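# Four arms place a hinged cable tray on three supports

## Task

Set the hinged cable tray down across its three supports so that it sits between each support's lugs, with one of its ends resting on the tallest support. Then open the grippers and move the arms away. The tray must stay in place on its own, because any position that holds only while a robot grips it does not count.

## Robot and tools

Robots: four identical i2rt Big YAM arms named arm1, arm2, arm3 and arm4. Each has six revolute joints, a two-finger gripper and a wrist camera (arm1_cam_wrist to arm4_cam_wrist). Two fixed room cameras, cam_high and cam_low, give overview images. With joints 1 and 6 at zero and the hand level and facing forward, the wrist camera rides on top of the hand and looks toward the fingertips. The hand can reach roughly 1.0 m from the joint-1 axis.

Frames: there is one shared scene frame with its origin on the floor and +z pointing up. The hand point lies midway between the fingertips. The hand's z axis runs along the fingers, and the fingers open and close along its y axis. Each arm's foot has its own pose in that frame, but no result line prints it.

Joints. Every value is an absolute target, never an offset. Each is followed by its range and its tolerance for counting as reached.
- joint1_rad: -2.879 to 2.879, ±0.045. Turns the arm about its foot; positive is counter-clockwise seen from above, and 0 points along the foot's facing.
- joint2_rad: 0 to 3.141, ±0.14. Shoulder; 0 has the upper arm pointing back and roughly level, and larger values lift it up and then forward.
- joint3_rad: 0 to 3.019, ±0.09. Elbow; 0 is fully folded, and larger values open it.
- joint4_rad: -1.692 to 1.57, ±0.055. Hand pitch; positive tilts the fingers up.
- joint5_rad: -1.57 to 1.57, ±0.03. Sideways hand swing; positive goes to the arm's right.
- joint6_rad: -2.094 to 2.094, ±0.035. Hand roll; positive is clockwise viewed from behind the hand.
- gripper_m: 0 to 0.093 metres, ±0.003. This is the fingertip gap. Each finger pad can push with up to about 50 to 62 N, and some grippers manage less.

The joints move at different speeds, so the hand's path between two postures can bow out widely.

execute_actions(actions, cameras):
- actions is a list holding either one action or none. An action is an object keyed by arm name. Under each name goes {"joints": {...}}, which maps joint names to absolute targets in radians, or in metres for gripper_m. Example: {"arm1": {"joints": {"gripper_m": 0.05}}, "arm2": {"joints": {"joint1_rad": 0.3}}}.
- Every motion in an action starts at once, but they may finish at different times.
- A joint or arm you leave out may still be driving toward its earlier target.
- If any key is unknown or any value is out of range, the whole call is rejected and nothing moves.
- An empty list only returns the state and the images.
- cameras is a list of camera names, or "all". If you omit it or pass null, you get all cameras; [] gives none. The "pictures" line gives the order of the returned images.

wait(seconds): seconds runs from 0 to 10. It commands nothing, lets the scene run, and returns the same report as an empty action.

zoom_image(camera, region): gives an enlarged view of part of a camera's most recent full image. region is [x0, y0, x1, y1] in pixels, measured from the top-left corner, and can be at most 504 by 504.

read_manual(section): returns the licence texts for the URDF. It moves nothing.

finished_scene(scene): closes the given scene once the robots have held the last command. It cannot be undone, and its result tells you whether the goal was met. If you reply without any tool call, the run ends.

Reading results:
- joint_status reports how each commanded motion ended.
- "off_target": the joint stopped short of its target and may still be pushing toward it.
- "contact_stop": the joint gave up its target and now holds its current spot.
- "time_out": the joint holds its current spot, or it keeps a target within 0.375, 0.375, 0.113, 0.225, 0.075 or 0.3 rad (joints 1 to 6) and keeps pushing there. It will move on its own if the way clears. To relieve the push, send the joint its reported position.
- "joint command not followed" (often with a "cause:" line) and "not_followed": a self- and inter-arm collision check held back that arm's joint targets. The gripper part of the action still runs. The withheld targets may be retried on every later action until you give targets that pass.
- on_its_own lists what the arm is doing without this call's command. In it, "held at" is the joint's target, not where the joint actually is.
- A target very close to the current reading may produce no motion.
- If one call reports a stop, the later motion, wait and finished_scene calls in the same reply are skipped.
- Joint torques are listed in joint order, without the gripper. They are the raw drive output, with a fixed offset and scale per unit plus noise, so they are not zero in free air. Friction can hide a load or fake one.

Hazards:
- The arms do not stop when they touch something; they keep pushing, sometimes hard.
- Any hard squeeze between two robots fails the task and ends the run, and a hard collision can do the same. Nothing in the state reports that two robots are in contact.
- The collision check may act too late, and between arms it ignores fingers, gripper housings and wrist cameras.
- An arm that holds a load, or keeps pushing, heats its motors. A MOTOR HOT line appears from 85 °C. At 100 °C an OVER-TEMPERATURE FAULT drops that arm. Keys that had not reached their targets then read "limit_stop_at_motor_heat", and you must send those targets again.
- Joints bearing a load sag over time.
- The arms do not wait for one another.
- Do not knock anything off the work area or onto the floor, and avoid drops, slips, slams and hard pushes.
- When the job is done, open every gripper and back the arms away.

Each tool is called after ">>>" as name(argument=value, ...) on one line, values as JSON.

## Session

>>> execute_actions(actions=[])

Scene clock: 0.00 s.
Joint torques (N m, as the arm reports them, + toward a larger angle): no reading
arm1.joint_positions: joint1_rad=-0.395 joint2_rad=+0.515 joint3_rad=+1.347 joint4_rad=-1.260 joint5_rad=+0.100 joint6_rad=-0.393 gripper_m=+0.095
arm1.joint_status: not commanded
arm1.hand: x=-0.9361 y=-0.2713 z=+1.5436 quat_wxyz=(-0.502, +0.039, -0.838, +0.212) (m; scene frame)
arm2.joint_positions: joint1_rad=+0.321 joint2_rad=+0.638 joint3_rad=+1.405 joint4_rad=-1.306 joint5_rad=+0.247 joint6_rad=-0.345 gripper_m=+0.094
arm2.joint_status: not commanded
arm2.hand: x=-0.2545 y=-0.4281 z=+1.5237 quat_wxyz=(-0.432, +0.734, -0.457, -0.256) (m; scene frame)
arm3.joint_positions: joint1_rad=+0.396 joint2_rad=+0.536 joint3_rad=+1.336 joint4_rad=-1.547 joint5_rad=-0.029 joint6_rad=-0.081 gripper_m=+0.095
arm3.joint_status: not commanded
arm3.hand: x=+0.2879 y=+0.1670 z=+1.5018 quat_wxyz=(-0.349, -0.404, -0.824, +0.188) (m; scene frame)
arm4.joint_positions: joint1_rad=-0.469 joint2_rad=+0.445 joint3_rad=+1.453 joint4_rad=-1.266 joint5_rad=-0.214 joint6_rad=+0.486 gripper_m=+0.095
arm4.joint_status: not commanded
arm4.hand: x=+0.9743 y=-0.1148 z=+1.6663 quat_wxyz=(-0.129, -0.748, +0.256, +0.599) (m; scene frame)
pictures: arm1_cam_wrist, arm2_cam_wrist, arm3_cam_wrist, arm4_cam_wrist, cam_high, cam_low
Images, in order (width x height): arm1_cam_wrist 616x616, arm2_cam_wrist 616x616, arm3_cam_wrist 616x616, arm4_cam_wrist 616x616, cam_high 504x504, cam_low 504x504.

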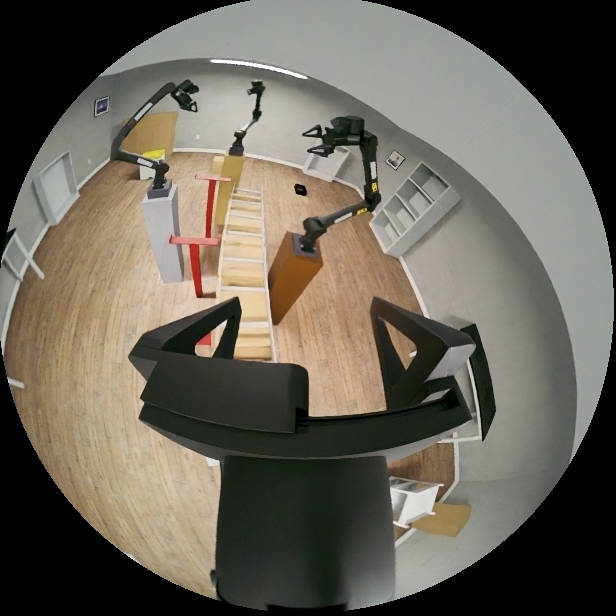

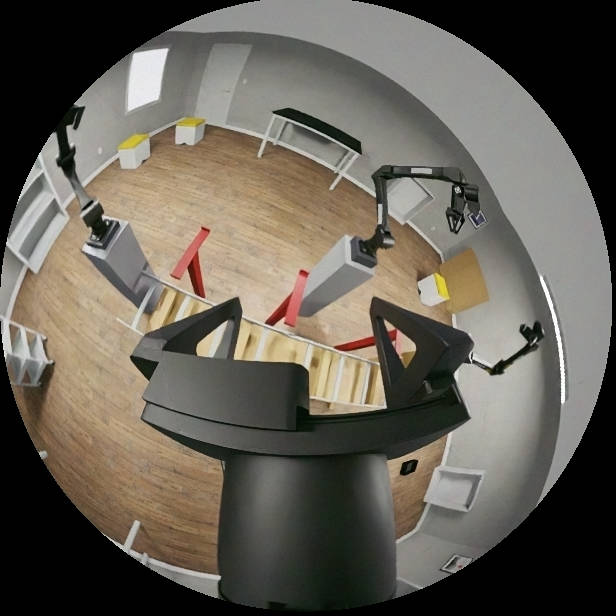

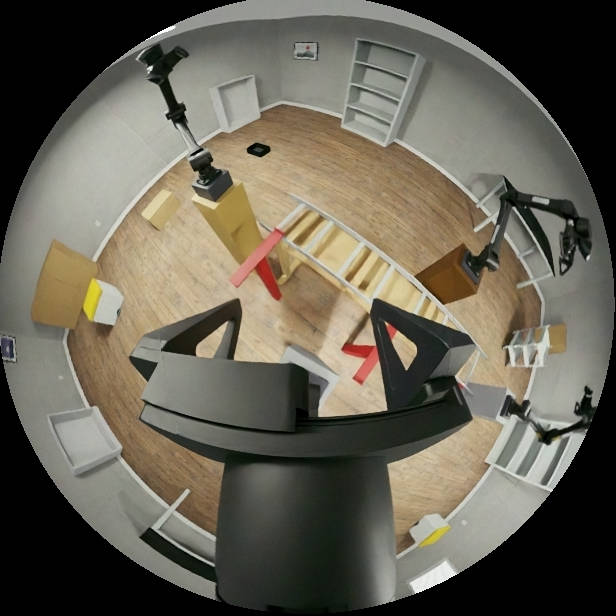

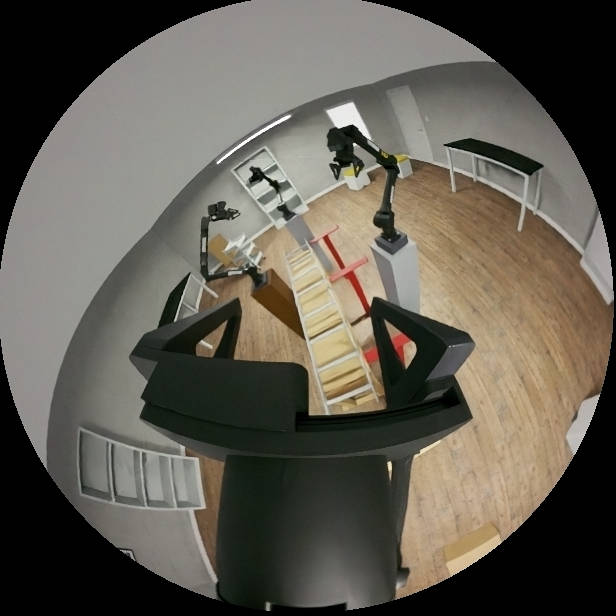

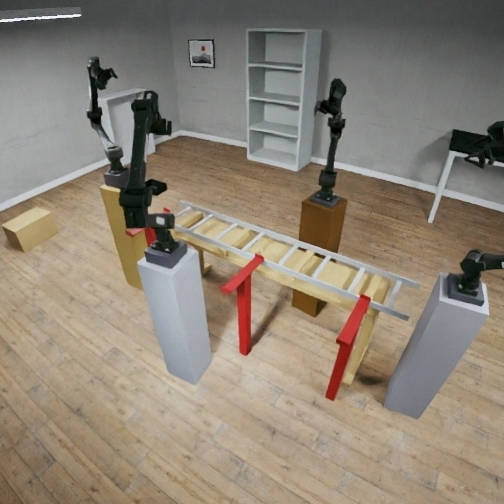

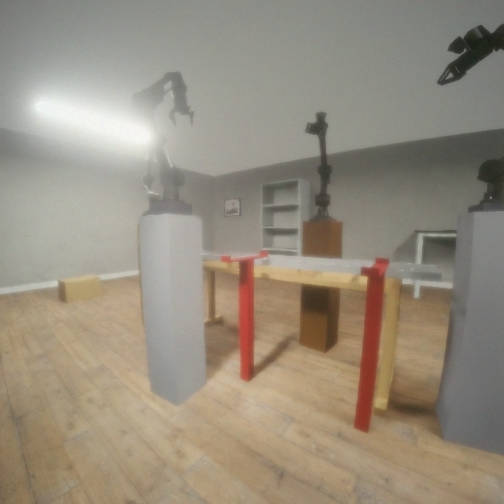

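>>> zoom_image(camera="cam_high", region=[90, 160, 450, 420])

>>> zoom_image(camera="cam_low", region=[130, 190, 500, 440])

Region (90, 160, 450, 420) of cam_high's 504x504 image, scaled by 1.400, with more detail than that image has.

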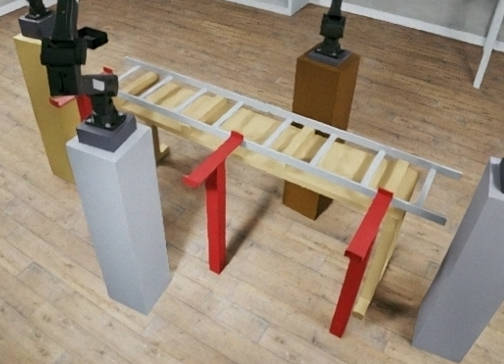

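Region (130, 190, 500, 440) of cam_low's 504x504 image, scaled by 1.362, with more detail than that image has; it fills the top 341 rows of this view, and the rest is white.

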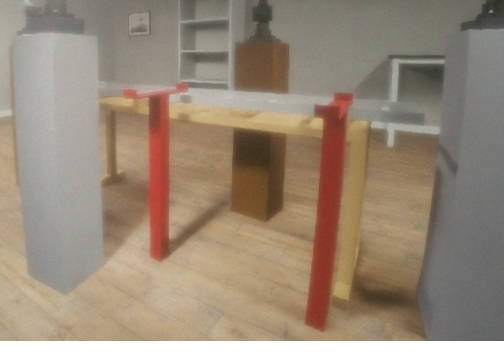

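>>> execute_actions(actions=[{"arm1":{"joints":{"joint1_rad":-0.06,"joint2_rad":1.54,"joint3_rad":0.377,"joint4_rad":-0.405,"joint5_rad":0,"joint6_rad":0.10,"gripper_m":0.09}},"arm2":{"joints":{"joint1_rad":0.116,"joint2_rad":1.38,"joint3_rad":0.281,"joint4_rad":-0.466,"joint5_rad":0,"joint6_rad":1.623,"gripper_m":0.09}},"arm3":{"joints":{"joint1_rad":-0.135,"joint2_rad":2.06,"joint3_rad":1.22,"joint4_rad":-0.71,"joint5_rad":0,"joint6_rad":1.614,"gripper_m":0.09}},"arm4":{"joints":{"joint1_rad":0.7415,"joint2_rad":2.07,"joint3_rad":1.04,"joint4_rad":-0.524,"joint5_rad":0,"joint6_rad":0.872,"gripper_m":0.09}}}], cameras=["arm1_cam_wrist","arm2_cam_wrist","arm3_cam_wrist","arm4_cam_wrist","cam_high"])

Scene clock: 19.93 s.
Joint torques (N m, as the arm reports them, + toward a larger angle): arm1=[ 0.01 -4.59  3.63  1.17 -0.17  0.12] | arm2=[-0.48 -4.    3.63  0.79 -0.05  0.05] | arm3=[  0.17 -14.73   6.74  -0.12   0.13  -0.1 ] | arm4=[  0.97 -14.8    5.35   0.17   0.07   0.12]
arm1.joint_positions: joint1_rad=-0.065 joint2_rad=+1.531 joint3_rad=+0.378 joint4_rad=-0.415 joint5_rad=+0.002 joint6_rad=+0.089 gripper_m=+0.090
arm1.joint_status: all done
arm1.hand: x=-0.9004 y=-0.1907 z=+0.9026 quat_wxyz=(-0.003, +0.000, -1.000, +0.005) (m; scene frame)
arm2.joint_positions: joint1_rad=+0.124 joint2_rad=+1.374 joint3_rad=+0.275 joint4_rad=-0.482 joint5_rad=+0.003 joint6_rad=+1.614 gripper_m=+0.090
arm2.joint_status: all done
arm2.hand: x=-0.2509 y=-0.4849 z=+0.9005 quat_wxyz=(+0.003, +0.009, -1.000, +0.004) (m; scene frame)
arm3.joint_positions: joint1_rad=-0.136 joint2_rad=+2.072 joint3_rad=+1.211 joint4_rad=-0.721 joint5_rad=-0.002 joint6_rad=+1.601 gripper_m=+0.090
arm3.joint_status: all done
arm3.hand: x=+0.2100 y=-0.1880 z=+0.9022 quat_wxyz=(+0.012, -1.000, -0.004, -0.003) (m; scene frame)
arm4.joint_positions: joint1_rad=+0.748 joint2_rad=+2.082 joint3_rad=+1.038 joint4_rad=-0.532 joint5_rad=-0.001 joint6_rad=+0.862 gripper_m=+0.090
arm4.joint_status: all done
arm4.hand: x=+0.8331 y=-0.4815 z=+0.9019 quat_wxyz=(+0.002, -1.000, -0.008, -0.002) (m; scene frame)
pictures: arm1_cam_wrist, arm2_cam_wrist, arm3_cam_wrist, arm4_cam_wrist, cam_high
Images, in order (width x height): arm1_cam_wrist 616x616, arm2_cam_wrist 616x616, arm3_cam_wrist 616x616, arm4_cam_wrist 616x616, cam_high 504x504.

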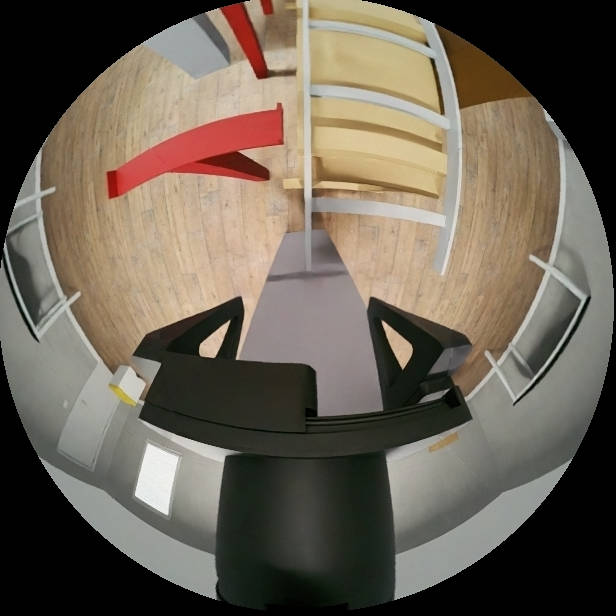

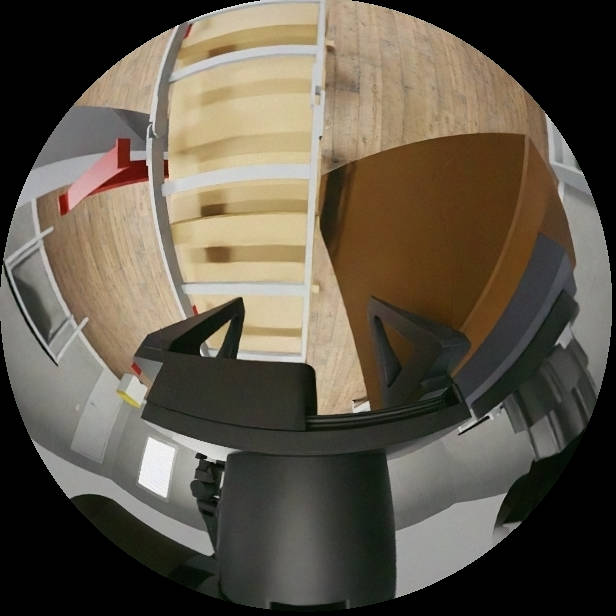

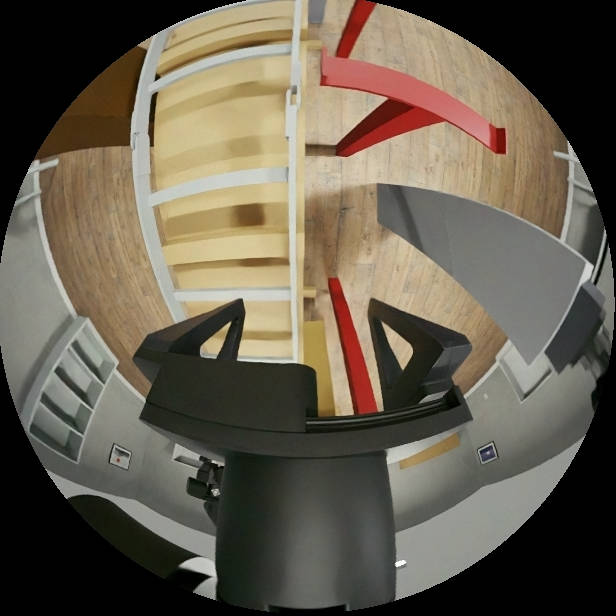

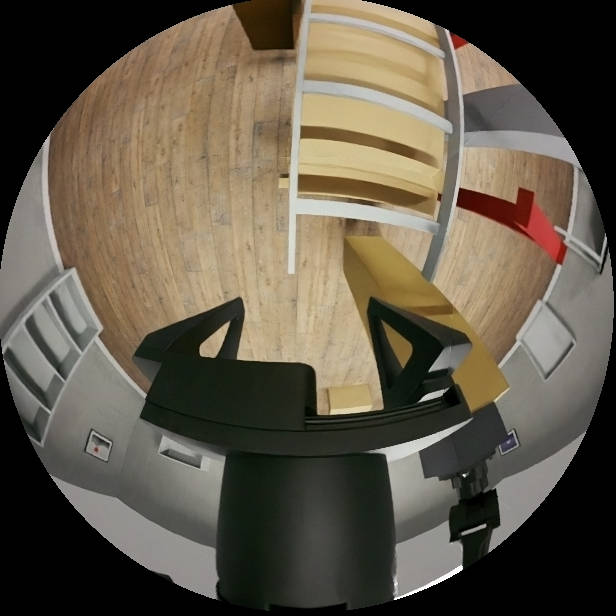

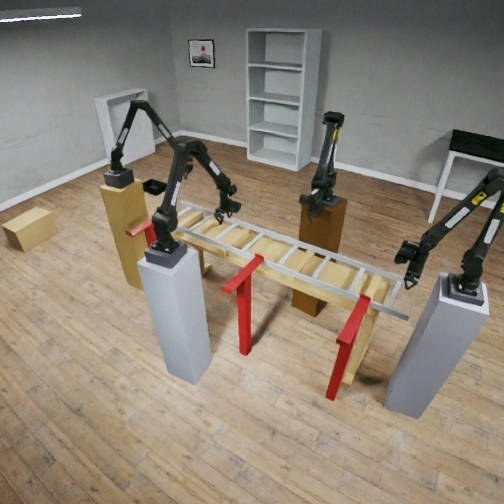

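>>> execute_actions(actions=[{"arm1":{"joints":{"joint1_rad":-0.062,"joint2_rad":2.025,"joint3_rad":0.405,"joint4_rad":0.058,"joint6_rad":0.09}},"arm2":{"joints":{"joint1_rad":0.119,"joint2_rad":1.975,"joint3_rad":0.268,"joint4_rad":0.15,"joint6_rad":1.635}},"arm3":{"joints":{"joint1_rad":-0.136,"joint2_rad":2.30,"joint3_rad":1.30,"joint4_rad":-0.54,"joint6_rad":1.62}},"arm4":{"joints":{"joint1_rad":0.768,"joint2_rad":2.34,"joint3_rad":1.157,"joint4_rad":-0.364,"joint6_rad":0.91}}}], cameras=["arm1_cam_wrist","arm2_cam_wrist","arm3_cam_wrist","arm4_cam_wrist","cam_low"])

Scene clock: 38.87 s.
Joint torques (N m, as the arm reports them, + toward a larger angle): arm1=[-0.18 -6.68  0.77  1.16 -0.16  0.02] | arm2=[-0.22 -6.06 -1.18  0.9  -0.02  0.05] | arm3=[  0.91 -16.5    5.67  -0.16   0.17  -0.09] | arm4=[  2.31 -17.01   4.4    0.05   0.07   0.12]
arm1.joint_positions: joint1_rad=-0.065 joint2_rad=+2.013 joint3_rad=+0.399 joint4_rad=+0.048 joint5_rad=+0.002 joint6_rad=+0.089 gripper_m=+0.090
arm1.joint_status: all done
arm1.hand: x=-0.9006 y=-0.1916 z=+0.8022 quat_wxyz=(-0.004, +0.000, -1.000, +0.005) (m; scene frame)
arm2.joint_positions: joint1_rad=+0.124 joint2_rad=+1.960 joint3_rad=+0.271 joint4_rad=+0.133 joint5_rad=+0.003 joint6_rad=+1.629 gripper_m=+0.090
arm2.joint_status: all done
arm2.hand: x=-0.2522 y=-0.4827 z=+0.8015 quat_wxyz=(+0.004, +0.001, -1.000, -0.009) (m; scene frame)
arm3.joint_positions: joint1_rad=-0.136 joint2_rad=+2.328 joint3_rad=+1.290 joint4_rad=-0.550 joint5_rad=-0.002 joint6_rad=+1.607 gripper_m=+0.090
arm3.joint_status: all done
arm3.hand: x=+0.2108 y=-0.1980 z=+0.7920 quat_wxyz=(+0.015, -1.000, -0.001, -0.002) (m; scene frame)
arm4.joint_positions: joint1_rad=+0.758 joint2_rad=+2.361 joint3_rad=+1.150 joint4_rad=-0.369 joint5_rad=-0.001 joint6_rad=+0.900 gripper_m=+0.090
arm4.joint_status: all done
arm4.hand: x=+0.8276 y=-0.4953 z=+0.7959 quat_wxyz=(+0.003, -1.000, +0.006, -0.003) (m; scene frame)
pictures: arm1_cam_wrist, arm2_cam_wrist, arm3_cam_wrist, arm4_cam_wrist, cam_low
Images, in order (width x height): arm1_cam_wrist 616x616, arm2_cam_wrist 616x616, arm3_cam_wrist 616x616, arm4_cam_wrist 616x616, cam_low 504x504.

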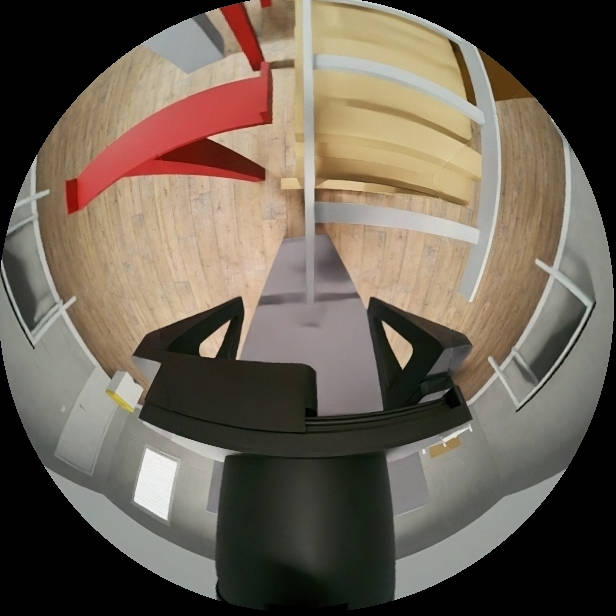

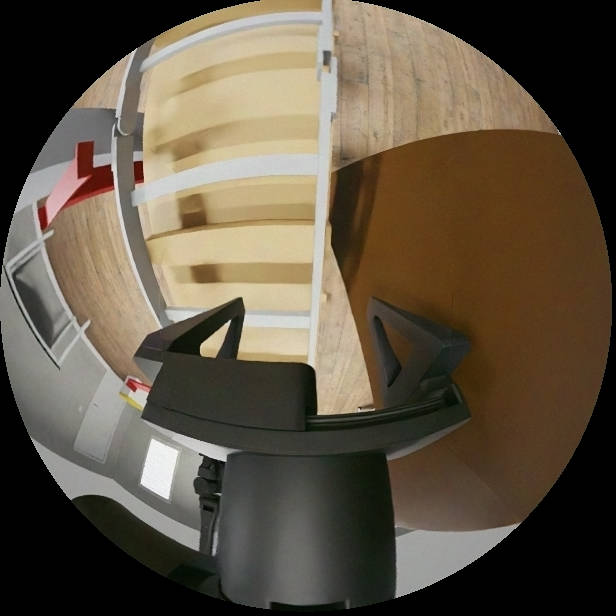

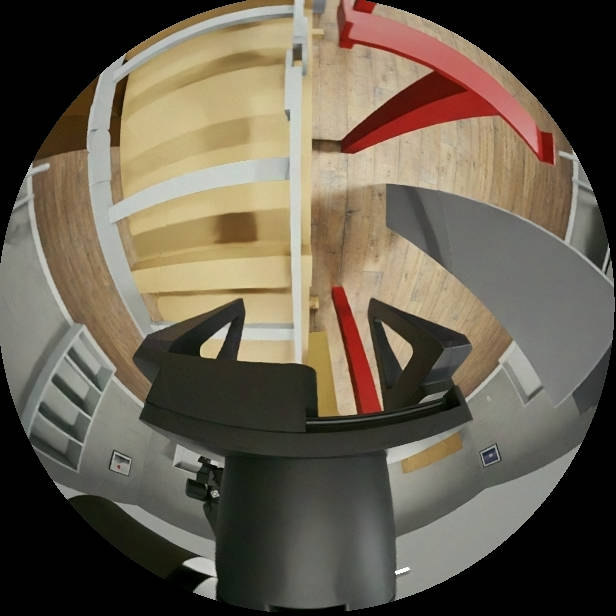

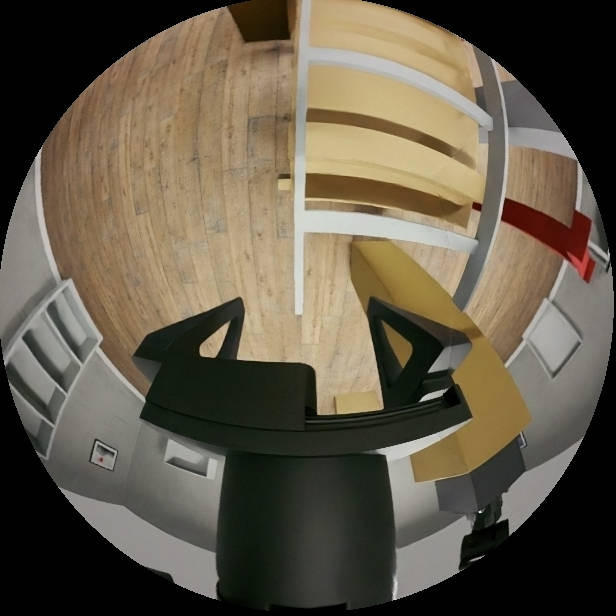

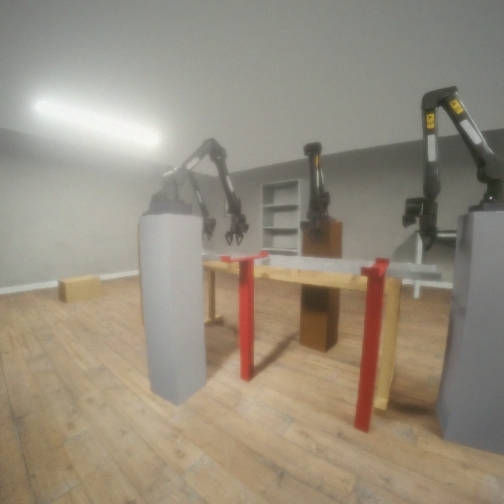

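>>> execute_actions(actions=[{"arm1":{"joints":{"joint1_rad":-0.075,"joint2_rad":2.302,"joint3_rad":0.48,"joint4_rad":0.255}},"arm2":{"joints":{"joint1_rad":0.119,"joint2_rad":2.32,"joint3_rad":0.336,"joint4_rad":0.415}},"arm3":{"joints":{"joint2_rad":2.428,"joint3_rad":1.372,"joint4_rad":-0.467}},"arm4":{"joints":{"joint1_rad":0.784,"joint2_rad":2.482,"joint3_rad":1.233,"joint4_rad":-0.289,"joint6_rad":0.915}}}], cameras=[])

>>> execute_actions(actions=[{"arm1":{"joints":{"joint2_rad":2.422,"joint3_rad":0.528,"joint4_rad":0.328}},"arm2":{"joints":{"joint2_rad":2.458,"joint3_rad":0.388,"joint4_rad":0.50}},"arm3":{"joints":{"joint2_rad":2.498,"joint3_rad":1.406,"joint4_rad":-0.431}},"arm4":{"joints":{"joint2_rad":2.558,"joint3_rad":1.276,"joint4_rad":-0.256}}}], cameras=["arm1_cam_wrist","arm2_cam_wrist","arm3_cam_wrist","arm4_cam_wrist","cam_low"])

Scene clock: 67.23 s.
Joint torques (N m, as the arm reports them, + toward a larger angle): arm1=[-1.2  -8.37 -1.42  1.15 -0.17  0.02] | arm2=[-0.19 -7.1  -3.71  0.79 -0.02  0.01] | arm3=[  0.6  -14.98   5.87  -0.17   0.2   -0.09] | arm4=[  2.18 -16.43   4.04   0.03   0.07   0.12]
arm1.joint_positions: joint1_rad=-0.065 joint2_rad=+2.297 joint3_rad=+0.483 joint4_rad=+0.245 joint5_rad=+0.002 joint6_rad=+0.089 gripper_m=+0.090
arm1.joint_status: all done
arm1.hand: x=-0.8977 y=-0.1919 z=+0.7380 quat_wxyz=(-0.002, +0.000, -1.000, +0.005) (m; scene frame)
arm2.joint_positions: joint1_rad=+0.124 joint2_rad=+2.302 joint3_rad=+0.348 joint4_rad=+0.401 joint5_rad=+0.003 joint6_rad=+1.632 gripper_m=+0.090
arm2.joint_status: all done
arm2.hand: x=-0.2527 y=-0.4835 z=+0.7383 quat_wxyz=(+0.004, +0.000, -1.000, -0.009) (m; scene frame)
arm3.joint_positions: joint1_rad=-0.136 joint2_rad=+2.432 joint3_rad=+1.359 joint4_rad=-0.473 joint5_rad=-0.002 joint6_rad=+1.607 gripper_m=+0.090
arm3.joint_status: all done
arm3.hand: x=+0.2118 y=-0.2179 z=+0.7517 quat_wxyz=(-0.006, -1.000, -0.001, -0.003) (m; scene frame)
arm4.joint_positions: joint1_rad=+0.776 joint2_rad=+2.492 joint3_rad=+1.226 joint4_rad=-0.293 joint5_rad=-0.001 joint6_rad=+0.905 gripper_m=+0.090
arm4.joint_status: all done
arm4.hand: x=+0.8275 y=-0.5090 z=+0.7456 quat_wxyz=(-0.005, -1.000, -0.001, +0.003) (m; scene frame)
pictures: none
No camera images: the call's "cameras" was empty. Leave "cameras" out to get every camera's image.

Scene clock: 68.13 s.
Joint torques (N m, as the arm reports them, + toward a larger angle): arm1=[-1.19 -8.46 -1.9   1.07 -0.17  0.02] | arm2=[-0.12 -7.32 -4.09  0.64 -0.03 -0.02] | arm3=[  0.38 -15.9    5.97   0.     0.17  -0.02] | arm4=[  2.15 -15.98   4.39   0.14   0.07   0.12]
arm1.joint_positions: joint1_rad=-0.065 joint2_rad=+2.411 joint3_rad=+0.531 joint4_rad=+0.320 joint5_rad=+0.002 joint6_rad=+0.089 gripper_m=+0.090
arm1.joint_status: all done
arm1.hand: x=-0.8946 y=-0.1919 z=+0.7088 quat_wxyz=(-0.007, +0.000, -1.000, +0.005) (m; scene frame)
arm2.joint_positions: joint1_rad=+0.124 joint2_rad=+2.438 joint3_rad=+0.397 joint4_rad=+0.490 joint5_rad=+0.003 joint6_rad=+1.635 gripper_m=+0.090
arm2.joint_status: all done
arm2.hand: x=-0.2529 y=-0.4837 z=+0.7088 quat_wxyz=(+0.004, -0.002, -1.000, -0.011) (m; scene frame)
arm3.joint_positions: joint1_rad=-0.136 joint2_rad=+2.497 joint3_rad=+1.386 joint4_rad=-0.440 joint5_rad=-0.002 joint6_rad=+1.607 gripper_m=+0.090
arm3.joint_status: all done
arm3.hand: x=+0.2118 y=-0.2157 z=+0.7229 quat_wxyz=(-0.004, -1.000, -0.001, -0.003) (m; scene frame)
arm4.joint_positions: joint1_rad=+0.776 joint2_rad=+2.560 joint3_rad=+1.261 joint4_rad=-0.262 joint5_rad=-0.001 joint6_rad=+0.905 gripper_m=+0.090
arm4.joint_status: all done
arm4.hand: x=+0.8282 y=-0.5081 z=+0.7186 quat_wxyz=(-0.004, -1.000, -0.001, +0.003) (m; scene frame)
pictures: arm1_cam_wrist, arm2_cam_wrist, arm3_cam_wrist, arm4_cam_wrist, cam_low
Images, in order (width x height): arm1_cam_wrist 616x616, arm2_cam_wrist 616x616, arm3_cam_wrist 616x616, arm4_cam_wrist 616x616, cam_low 504x504.

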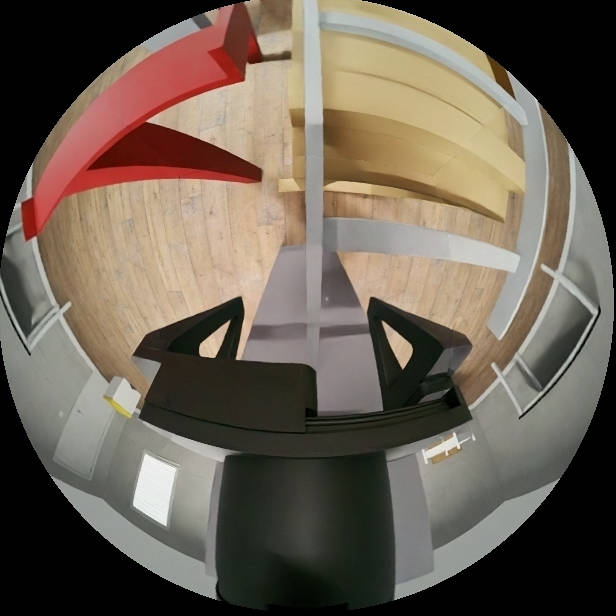

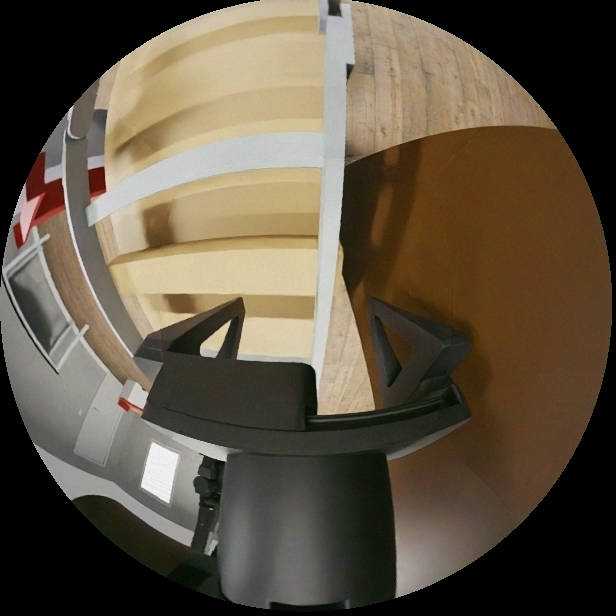

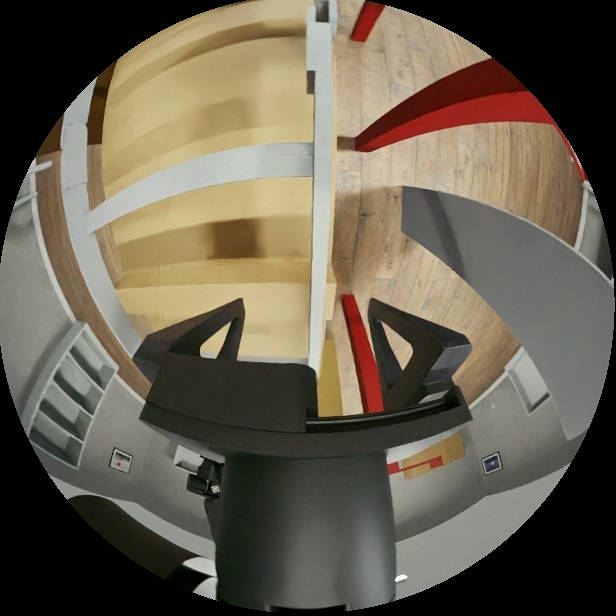

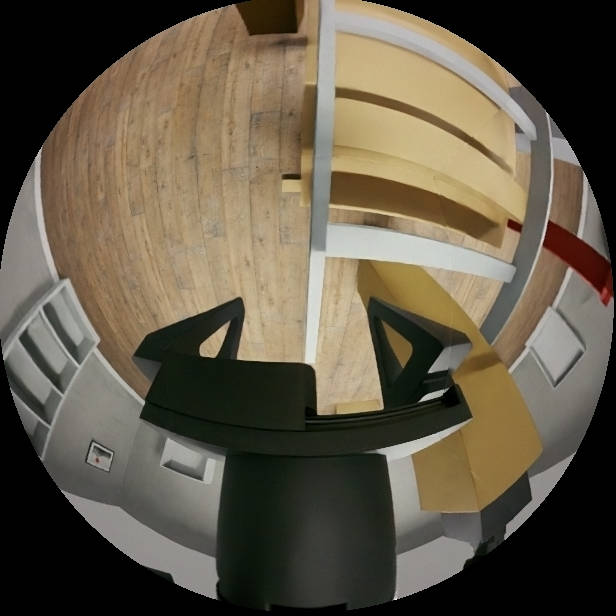

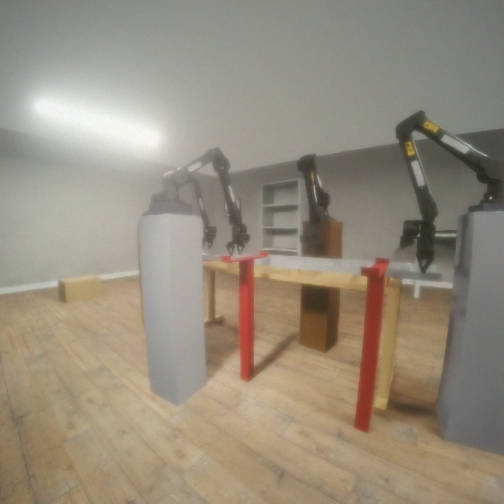

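>>> execute_actions(actions=[{"arm1":{"joints":{"joint1_rad":-0.10,"joint2_rad":2.513,"joint3_rad":0.563,"joint4_rad":0.375}},"arm2":{"joints":{"joint2_rad":2.565,"joint3_rad":0.427,"joint4_rad":0.547}},"arm3":{"joints":{"joint2_rad":2.58,"joint3_rad":1.444,"joint4_rad":-0.407}},"arm4":{"joints":{"joint2_rad":2.639,"joint3_rad":1.322,"joint4_rad":-0.234}}}], cameras=[])

>>> execute_actions(actions=[{"arm1":{"joints":{"joint2_rad":2.60,"joint3_rad":0.611,"joint4_rad":0.414}},"arm2":{"joints":{"joint2_rad":2.655,"joint3_rad":0.478,"joint4_rad":0.59}},"arm3":{"joints":{"joint2_rad":2.638,"joint3_rad":1.482,"joint4_rad":-0.385}},"arm4":{"joints":{"joint2_rad":2.703,"joint3_rad":1.367,"joint4_rad":-0.214}}}], cameras=["arm1_cam_wrist","arm2_cam_wrist","arm3_cam_wrist","arm4_cam_wrist"])

Scene clock: 82.33 s.
Joint torques (N m, as the arm reports them, + toward a larger angle): arm1=[-1.17 -8.32 -2.14  1.06 -0.16  0.02] | arm2=[-0.11 -6.7  -4.79  0.45 -0.02 -0.04] | arm3=[  0.13 -16.01   5.33  -0.31   0.19  -0.11] | arm4=[  2.2  -16.38   3.79   0.08   0.07   0.12]
arm1.joint_positions: joint1_rad=-0.091 joint2_rad=+2.501 joint3_rad=+0.564 joint4_rad=+0.368 joint5_rad=+0.002 joint6_rad=+0.089 gripper_m=+0.090
arm1.joint_status: all done
arm1.hand: x=-0.8998 y=-0.1987 z=+0.6860 quat_wxyz=(-0.003, -0.013, -1.000, +0.005) (m; scene frame)
arm2.joint_positions: joint1_rad=+0.124 joint2_rad=+2.534 joint3_rad=+0.441 joint4_rad=+0.542 joint5_rad=+0.003 joint6_rad=+1.637 gripper_m=+0.090
arm2.joint_status: all done
arm2.hand: x=-0.2531 y=-0.4841 z=+0.6853 quat_wxyz=(+0.004, -0.003, -1.000, -0.011) (m; scene frame)
arm3.joint_positions: joint1_rad=-0.136 joint2_rad=+2.583 joint3_rad=+1.430 joint4_rad=-0.414 joint5_rad=-0.002 joint6_rad=+1.607 gripper_m=+0.090
arm3.joint_status: all done
arm3.hand: x=+0.2117 y=-0.2101 z=+0.6861 quat_wxyz=(+0.005, -1.000, -0.001, -0.003) (m; scene frame)
arm4.joint_positions: joint1_rad=+0.776 joint2_rad=+2.643 joint3_rad=+1.312 joint4_rad=-0.239 joint5_rad=-0.001 joint6_rad=+0.905 gripper_m=+0.090
arm4.joint_status: all done
arm4.hand: x=+0.8300 y=-0.5058 z=+0.6853 quat_wxyz=(-0.001, -1.000, -0.001, +0.000) (m; scene frame)
pictures: none
No camera images: the call's "cameras" was empty. Leave "cameras" out to get every camera's image.

Scene clock: 83.20 s.
Joint torques (N m, as the arm reports them, + toward a larger angle): arm1=[-1.13 -8.4  -2.42  1.08 -0.17  0.02] | arm2=[-0.13 -5.66 -3.97  0.31 -0.02 -0.05] | arm3=[  0.24 -14.15   5.25  -0.24  -0.11  -0.19] | arm4=[  2.13 -15.86   3.77   0.13   0.07   0.12]
arm1.joint_positions: joint1_rad=-0.091 joint2_rad=+2.586 joint3_rad=+0.612 joint4_rad=+0.407 joint5_rad=+0.002 joint6_rad=+0.089 gripper_m=+0.090
arm1.joint_status: all done
arm1.hand: x=-0.8992 y=-0.1989 z=+0.6615 quat_wxyz=(-0.003, -0.013, -1.000, +0.005) (m; scene frame)
arm2.joint_positions: joint1_rad=+0.124 joint2_rad=+2.607 joint3_rad=+0.477 joint4_rad=+0.589 joint5_rad=+0.003 joint6_rad=+1.639 gripper_m=+0.090
arm2.joint_status: all done
arm2.hand: x=-0.2534 y=-0.4829 z=+0.6670 quat_wxyz=(+0.005, -0.004, -1.000, -0.016) (m; scene frame)
arm3.joint_positions: joint1_rad=-0.136 joint2_rad=+2.627 joint3_rad=+1.464 joint4_rad=-0.394 joint5_rad=+0.003 joint6_rad=+1.613 gripper_m=+0.090
arm3.joint_status: all done
arm3.hand: x=+0.2111 y=-0.2151 z=+0.6688 quat_wxyz=(-0.001, -1.000, +0.002, -0.001) (m; scene frame)
arm4.joint_positions: joint1_rad=+0.776 joint2_rad=+2.703 joint3_rad=+1.354 joint4_rad=-0.220 joint5_rad=-0.001 joint6_rad=+0.905 gripper_m=+0.090
arm4.joint_status: all done
arm4.hand: x=+0.8299 y=-0.5060 z=+0.6619 quat_wxyz=(-0.001, -1.000, -0.001, +0.000) (m; scene frame)
pictures: arm1_cam_wrist, arm2_cam_wrist, arm3_cam_wrist, arm4_cam_wrist
Images, in order (width x height): arm1_cam_wrist 616x616, arm2_cam_wrist 616x616, arm3_cam_wrist 616x616, arm4_cam_wrist 616x616.

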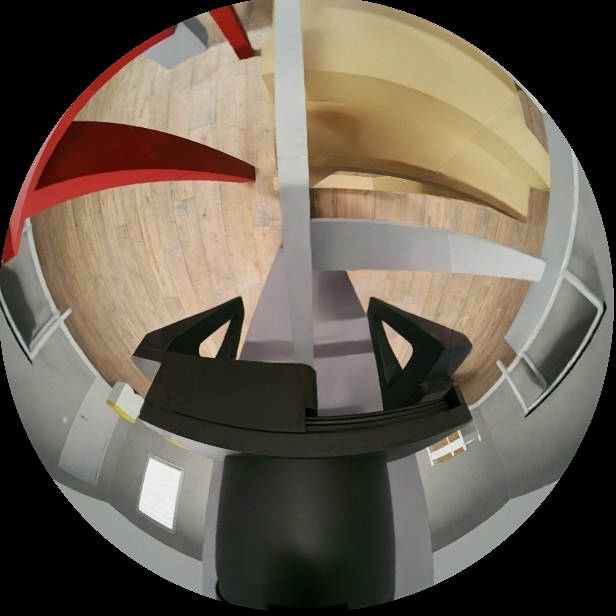

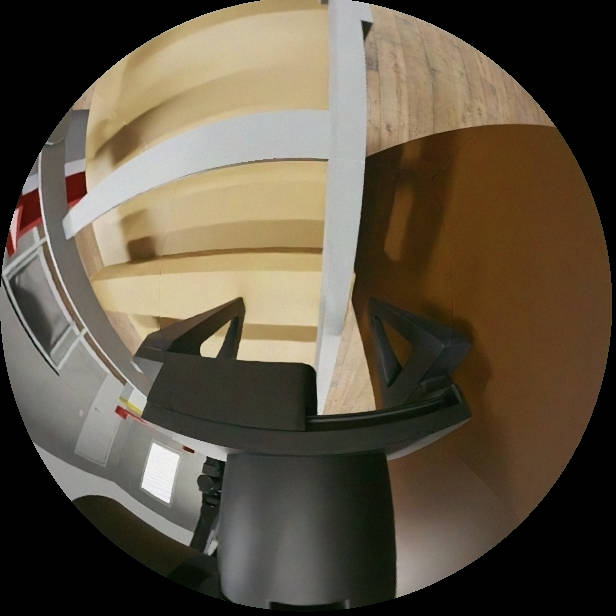

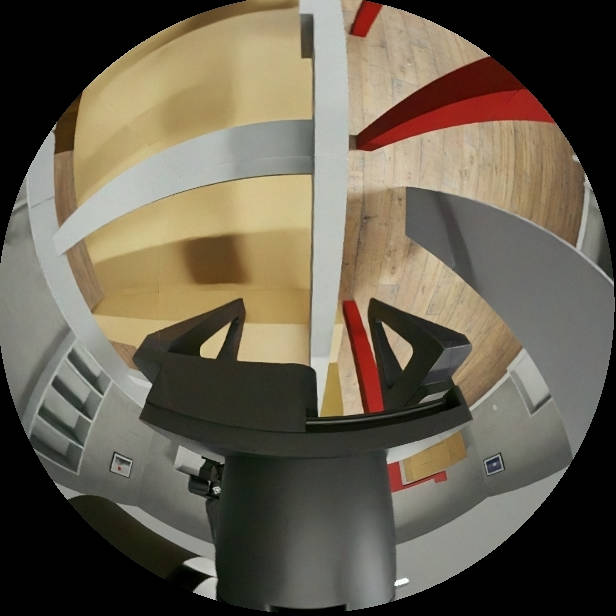

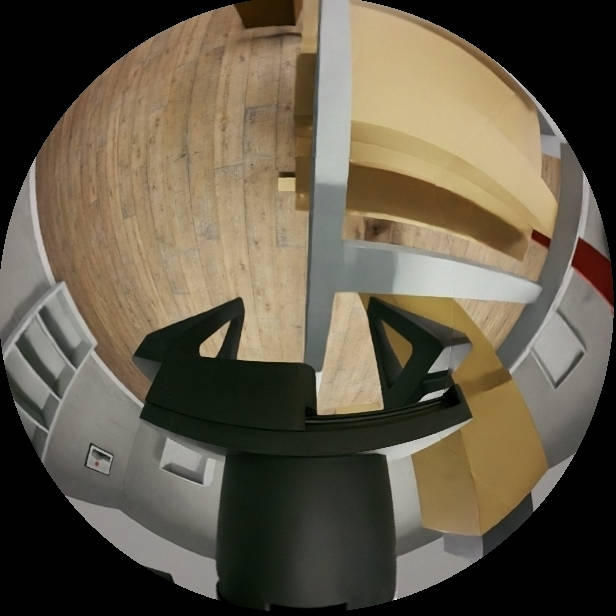

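>>> execute_actions(actions=[{"arm1":{"joints":{"joint1_rad":-0.068,"joint2_rad":2.56,"joint3_rad":0.592,"joint4_rad":0.385,"joint6_rad":0.08,"gripper_m":0.04}},"arm2":{"joints":{"joint2_rad":2.595,"joint3_rad":0.452,"joint4_rad":0.553,"gripper_m":0.04}},"arm3":{"joints":{"joint2_rad":2.605,"joint3_rad":1.45,"joint4_rad":-0.41,"gripper_m":0.04}},"arm4":{"joints":{"joint1_rad":0.762,"joint2_rad":2.672,"joint3_rad":1.333,"joint4_rad":-0.222,"gripper_m":0.04}}}], cameras=["arm1_cam_wrist","arm2_cam_wrist","arm3_cam_wrist","arm4_cam_wrist"])

Scene clock: 96.67 s.
Joint torques (N m, as the arm reports them, + toward a larger angle): arm1=[ 0.43 -9.98 -3.46  0.25 -0.17 -0.07] | arm2=[-0.14 -9.52 -4.98 -0.29  0.01 -0.05] | arm3=[  0.25 -17.59   3.02  -0.68  -0.15  -0.11] | arm4=[  0.54 -18.1    2.13  -0.19   0.07   0.12]
arm1.joint_positions: joint1_rad=-0.079 joint2_rad=+2.567 joint3_rad=+0.609 joint4_rad=+0.394 joint5_rad=+0.002 joint6_rad=+0.089 gripper_m=+0.040
arm1.joint_status: all done
arm1.hand: x=-0.8956 y=-0.1958 z=+0.6658 quat_wxyz=(-0.005, -0.007, -1.000, +0.005) (m; scene frame)
arm2.joint_positions: joint1_rad=+0.124 joint2_rad=+2.602 joint3_rad=+0.467 joint4_rad=+0.567 joint5_rad=+0.002 joint6_rad=+1.639 gripper_m=+0.040
arm2.joint_status: all done
arm2.hand: x=-0.2529 y=-0.4921 z=+0.6696 quat_wxyz=(+0.004, -0.004, -1.000, -0.002) (m; scene frame)
arm3.joint_positions: joint1_rad=-0.136 joint2_rad=+2.627 joint3_rad=+1.457 joint4_rad=-0.397 joint5_rad=+0.004 joint6_rad=+1.613 gripper_m=+0.040
arm3.joint_status: all done
arm3.hand: x=+0.2108 y=-0.2102 z=+0.6678 quat_wxyz=(+0.004, -1.000, +0.002, +0.000) (m; scene frame)
arm4.joint_positions: joint1_rad=+0.774 joint2_rad=+2.700 joint3_rad=+1.339 joint4_rad=-0.220 joint5_rad=-0.001 joint6_rad=+0.905 gripper_m=+0.040
arm4.joint_status: all done
arm4.hand: x=+0.8340 y=-0.4992 z=+0.6620 quat_wxyz=(+0.004, -1.000, +0.001, -0.004) (m; scene frame)
pictures: arm1_cam_wrist, arm2_cam_wrist, arm3_cam_wrist, arm4_cam_wrist
Images, in order (width x height): arm1_cam_wrist 616x616, arm2_cam_wrist 616x616, arm3_cam_wrist 616x616, arm4_cam_wrist 616x616.

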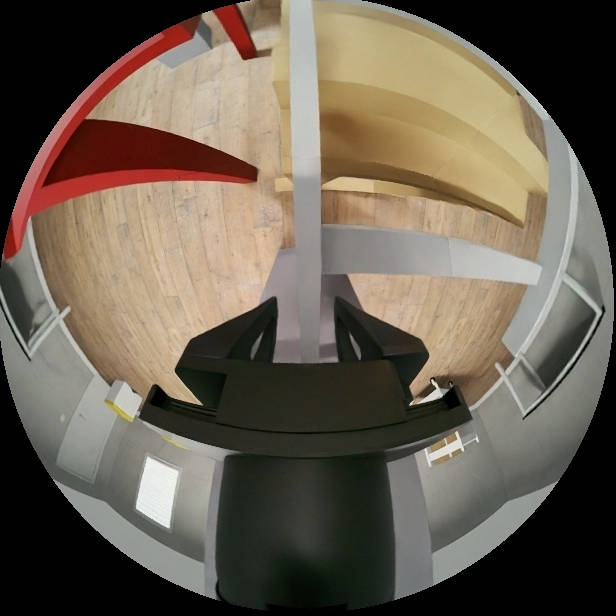

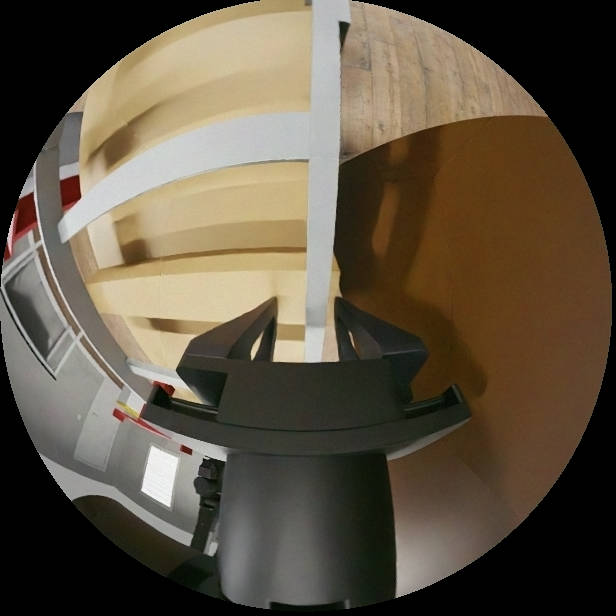

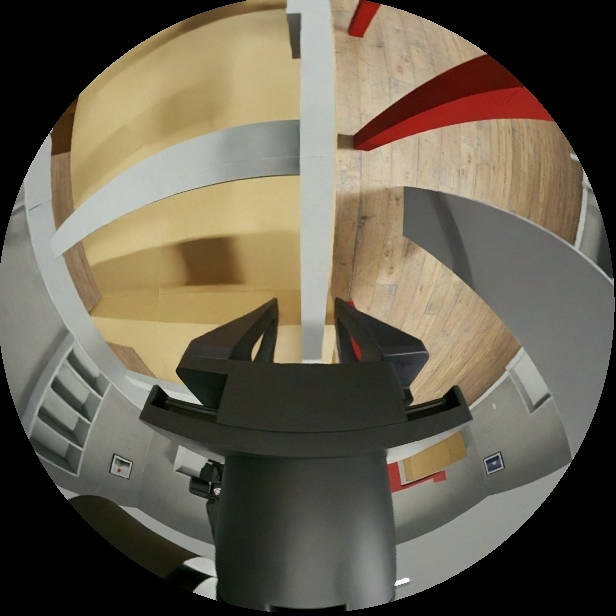

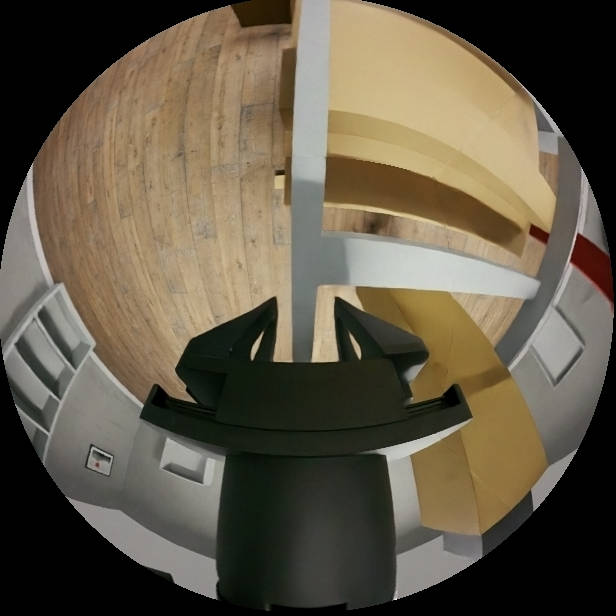

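>>> execute_actions(actions=[{"arm1":{"joints":{"gripper_m":0.0}},"arm2":{"joints":{"gripper_m":0.0}},"arm3":{"joints":{"gripper_m":0.0}},"arm4":{"joints":{"gripper_m":0.0}}}], cameras=[])

>>> execute_actions(actions=[{"arm1":{"joints":{"joint2_rad":2.346,"joint3_rad":0.51,"joint4_rad":0.286}},"arm2":{"joints":{"joint2_rad":2.341,"joint3_rad":0.32,"joint4_rad":0.45}},"arm3":{"joints":{"joint1_rad":-0.152,"joint2_rad":2.305,"joint3_rad":1.416,"joint4_rad":-0.472,"joint5_rad":-0.061,"joint6_rad":1.60}},"arm4":{"joints":{"joint1_rad":0.755,"joint2_rad":2.381,"joint3_rad":1.24,"joint4_rad":-0.364,"joint5_rad":-0.045,"joint6_rad":0.905}}}], cameras=["cam_low"])

Scene clock: 217.23 s.
Joint torques (N m, as the arm reports them, + toward a larger angle): arm1=[ 0.49 -9.94 -3.45  0.28 -0.42  0.15] | arm2=[-0.18 -9.58 -4.92 -0.04  0.05 -0.18] | arm3=[  0.23 -17.43   3.18  -0.76  -0.09  -0.13] | arm4=[  0.56 -18.19   2.02  -0.35   0.35  -0.1 ]
arm1.joint_positions: joint1_rad=-0.079 joint2_rad=+2.567 joint3_rad=+0.609 joint4_rad=+0.394 joint5_rad=+0.007 joint6_rad=+0.068 gripper_m=+0.009
arm1.joint_status: gripper_m off_target (ended at +0.009, target +0.000)
arm1.hand: x=-0.8957 y=-0.1969 z=+0.6658 quat_wxyz=(-0.005, +0.004, -1.000, +0.008) (m; scene frame)
arm2.joint_positions: joint1_rad=+0.124 joint2_rad=+2.603 joint3_rad=+0.463 joint4_rad=+0.559 joint5_rad=+0.001 joint6_rad=+1.651 gripper_m=+0.009
arm2.joint_status: gripper_m off_target (ended at +0.009, target +0.000)
arm2.hand: x=-0.2529 y=-0.4963 z=+0.6701 quat_wxyz=(+0.004, -0.010, -1.000, +0.004) (m; scene frame)
arm3.joint_positions: joint1_rad=-0.136 joint2_rad=+2.627 joint3_rad=+1.454 joint4_rad=-0.401 joint5_rad=+0.004 joint6_rad=+1.613 gripper_m=+0.009
arm3.joint_status: gripper_m off_target (ended at +0.009, target +0.000)
arm3.hand: x=+0.2107 y=-0.2076 z=+0.6674 quat_wxyz=(+0.008, -1.000, +0.002, +0.000) (m; scene frame)
arm4.joint_positions: joint1_rad=+0.774 joint2_rad=+2.700 joint3_rad=+1.340 joint4_rad=-0.216 joint5_rad=-0.009 joint6_rad=+0.930 gripper_m=+0.009
arm4.joint_status: gripper_m off_target (ended at +0.009, target +0.000)
arm4.hand: x=+0.8339 y=-0.5016 z=+0.6622 quat_wxyz=(-0.001, -1.000, +0.013, -0.005) (m; scene frame)
pictures: none
No camera images: the call's "cameras" was empty. Leave "cameras" out to get every camera's image.

Scene clock: 219.47 s.
Joint torques (N m, as the arm reports them, + toward a larger angle): arm1=[ -0.21 -10.99  -2.37   0.68   0.06   0.03] | arm2=[  0.26 -13.13  -6.78  -0.02   0.29  -0.24] | arm3=[  1.42 -26.08   7.66  -0.66   0.03  -0.26] | arm4=[  0.8  -21.01   5.12  -0.02   0.28  -0.19]
arm1.joint_positions: joint1_rad=-0.070 joint2_rad=+2.376 joint3_rad=+0.523 joint4_rad=+0.286 joint5_rad=-0.003 joint6_rad=+0.078 gripper_m=+0.009
arm1.joint_status: all done
arm1.hand: x=-0.8936 y=-0.1921 z=+0.7173 quat_wxyz=(-0.004, +0.003, -1.000, +0.002) (m; scene frame)
arm2.joint_positions: joint1_rad=+0.120 joint2_rad=+2.405 joint3_rad=+0.368 joint4_rad=+0.456 joint5_rad=-0.007 joint6_rad=+1.657 gripper_m=+0.009
arm2.joint_status: all done
arm2.hand: x=-0.2530 y=-0.4963 z=+0.7190 quat_wxyz=(+0.008, -0.015, -1.000, +0.005) (m; scene frame)
arm3.joint_positions: joint1_rad=-0.154 joint2_rad=+2.480 joint3_rad=+1.379 joint4_rad=-0.464 joint5_rad=-0.063 joint6_rad=+1.601 gripper_m=+0.010
arm3.joint_status: joint2_rad time_out (moved -0.147 of -0.322); the others done
arm3.on_its_own: joint2_rad reads +2.480 and still pushes toward +2.305 since a time_out
arm3.hand: x=+0.2125 y=-0.2130 z=+0.7310 quat_wxyz=(+0.004, -0.999, +0.005, -0.033) (m; scene frame)
arm4.joint_positions: joint1_rad=+0.764 joint2_rad=+2.450 joint3_rad=+1.222 joint4_rad=-0.368 joint5_rad=-0.053 joint6_rad=+0.930 gripper_m=+0.009
arm4.joint_status: all done
arm4.hand: x=+0.8318 y=-0.5090 z=+0.7649 quat_wxyz=(-0.007, -0.999, +0.018, -0.028) (m; scene frame)
pictures: cam_low
Images, in order (width x height): cam_low 504x504.

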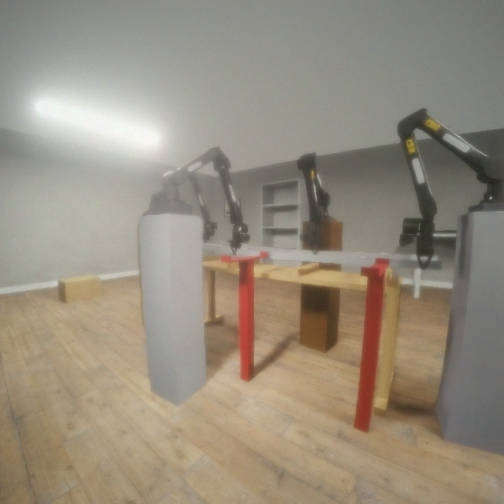

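>>> execute_actions(actions=[{"arm1":{"joints":{"joint2_rad":2.155,"joint3_rad":0.44,"joint4_rad":0.16}},"arm2":{"joints":{"joint2_rad":2.098,"joint3_rad":0.257,"joint4_rad":0.285}},"arm3":{"joints":{"joint1_rad":-0.172,"joint2_rad":2.167,"joint3_rad":1.362,"joint4_rad":-0.555,"joint5_rad":-0.115,"joint6_rad":1.58}},"arm4":{"joints":{"joint1_rad":0.735,"joint2_rad":2.178,"joint3_rad":1.192,"joint4_rad":-0.558,"joint5_rad":-0.085,"joint6_rad":0.90}}}], cameras=[])

Scene clock: 228.53 s.
Joint torques (N m, as the arm reports them, + toward a larger angle): arm1=[ -0.21 -10.05  -1.35   0.22   0.01   0.04] | arm2=[  0.14 -11.95  -4.44  -0.13   0.35  -0.23] | arm3=[ -0.06 -24.94   9.14  -0.67  -0.25  -0.3 ] | arm4=[  0.66 -19.96   6.67  -0.15   0.21  -0.06]
arm1.joint_positions: joint1_rad=-0.070 joint2_rad=+2.180 joint3_rad=+0.451 joint4_rad=+0.170 joint5_rad=-0.002 joint6_rad=+0.078 gripper_m=+0.009
arm1.joint_status: all done
arm1.hand: x=-0.8933 y=-0.1919 z=+0.7651 quat_wxyz=(-0.007, +0.004, -1.000, +0.003) (m; scene frame)
arm2.joint_positions: joint1_rad=+0.120 joint2_rad=+2.156 joint3_rad=+0.287 joint4_rad=+0.295 joint5_rad=-0.008 joint6_rad=+1.656 gripper_m=+0.009
arm2.joint_status: all done
arm2.hand: x=-0.2528 y=-0.4957 z=+0.7690 quat_wxyz=(+0.009, -0.014, -1.000, +0.002) (m; scene frame)
arm3.joint_positions: joint1_rad=-0.168 joint2_rad=+2.337 joint3_rad=+1.317 joint4_rad=-0.548 joint5_rad=-0.111 joint6_rad=+1.584 gripper_m=+0.010
arm3.joint_status: joint2_rad time_out (moved -0.142 of -0.313); the others done
arm3.on_its_own: joint2_rad reads +2.337 and still pushes toward +2.167 since a time_out
arm3.hand: x=+0.2127 y=-0.2111 z=+0.7932 quat_wxyz=(+0.006, -0.998, +0.004, -0.057) (m; scene frame)
arm4.joint_positions: joint1_rad=+0.745 joint2_rad=+2.239 joint3_rad=+1.170 joint4_rad=-0.560 joint5_rad=-0.092 joint6_rad=+0.911 gripper_m=+0.009
arm4.joint_status: all done
arm4.hand: x=+0.8297 y=-0.5077 z=+0.8567 quat_wxyz=(-0.006, -0.998, +0.019, -0.054) (m; scene frame)
pictures: none
No camera images: the call's "cameras" was empty. Leave "cameras" out to get every camera's image.


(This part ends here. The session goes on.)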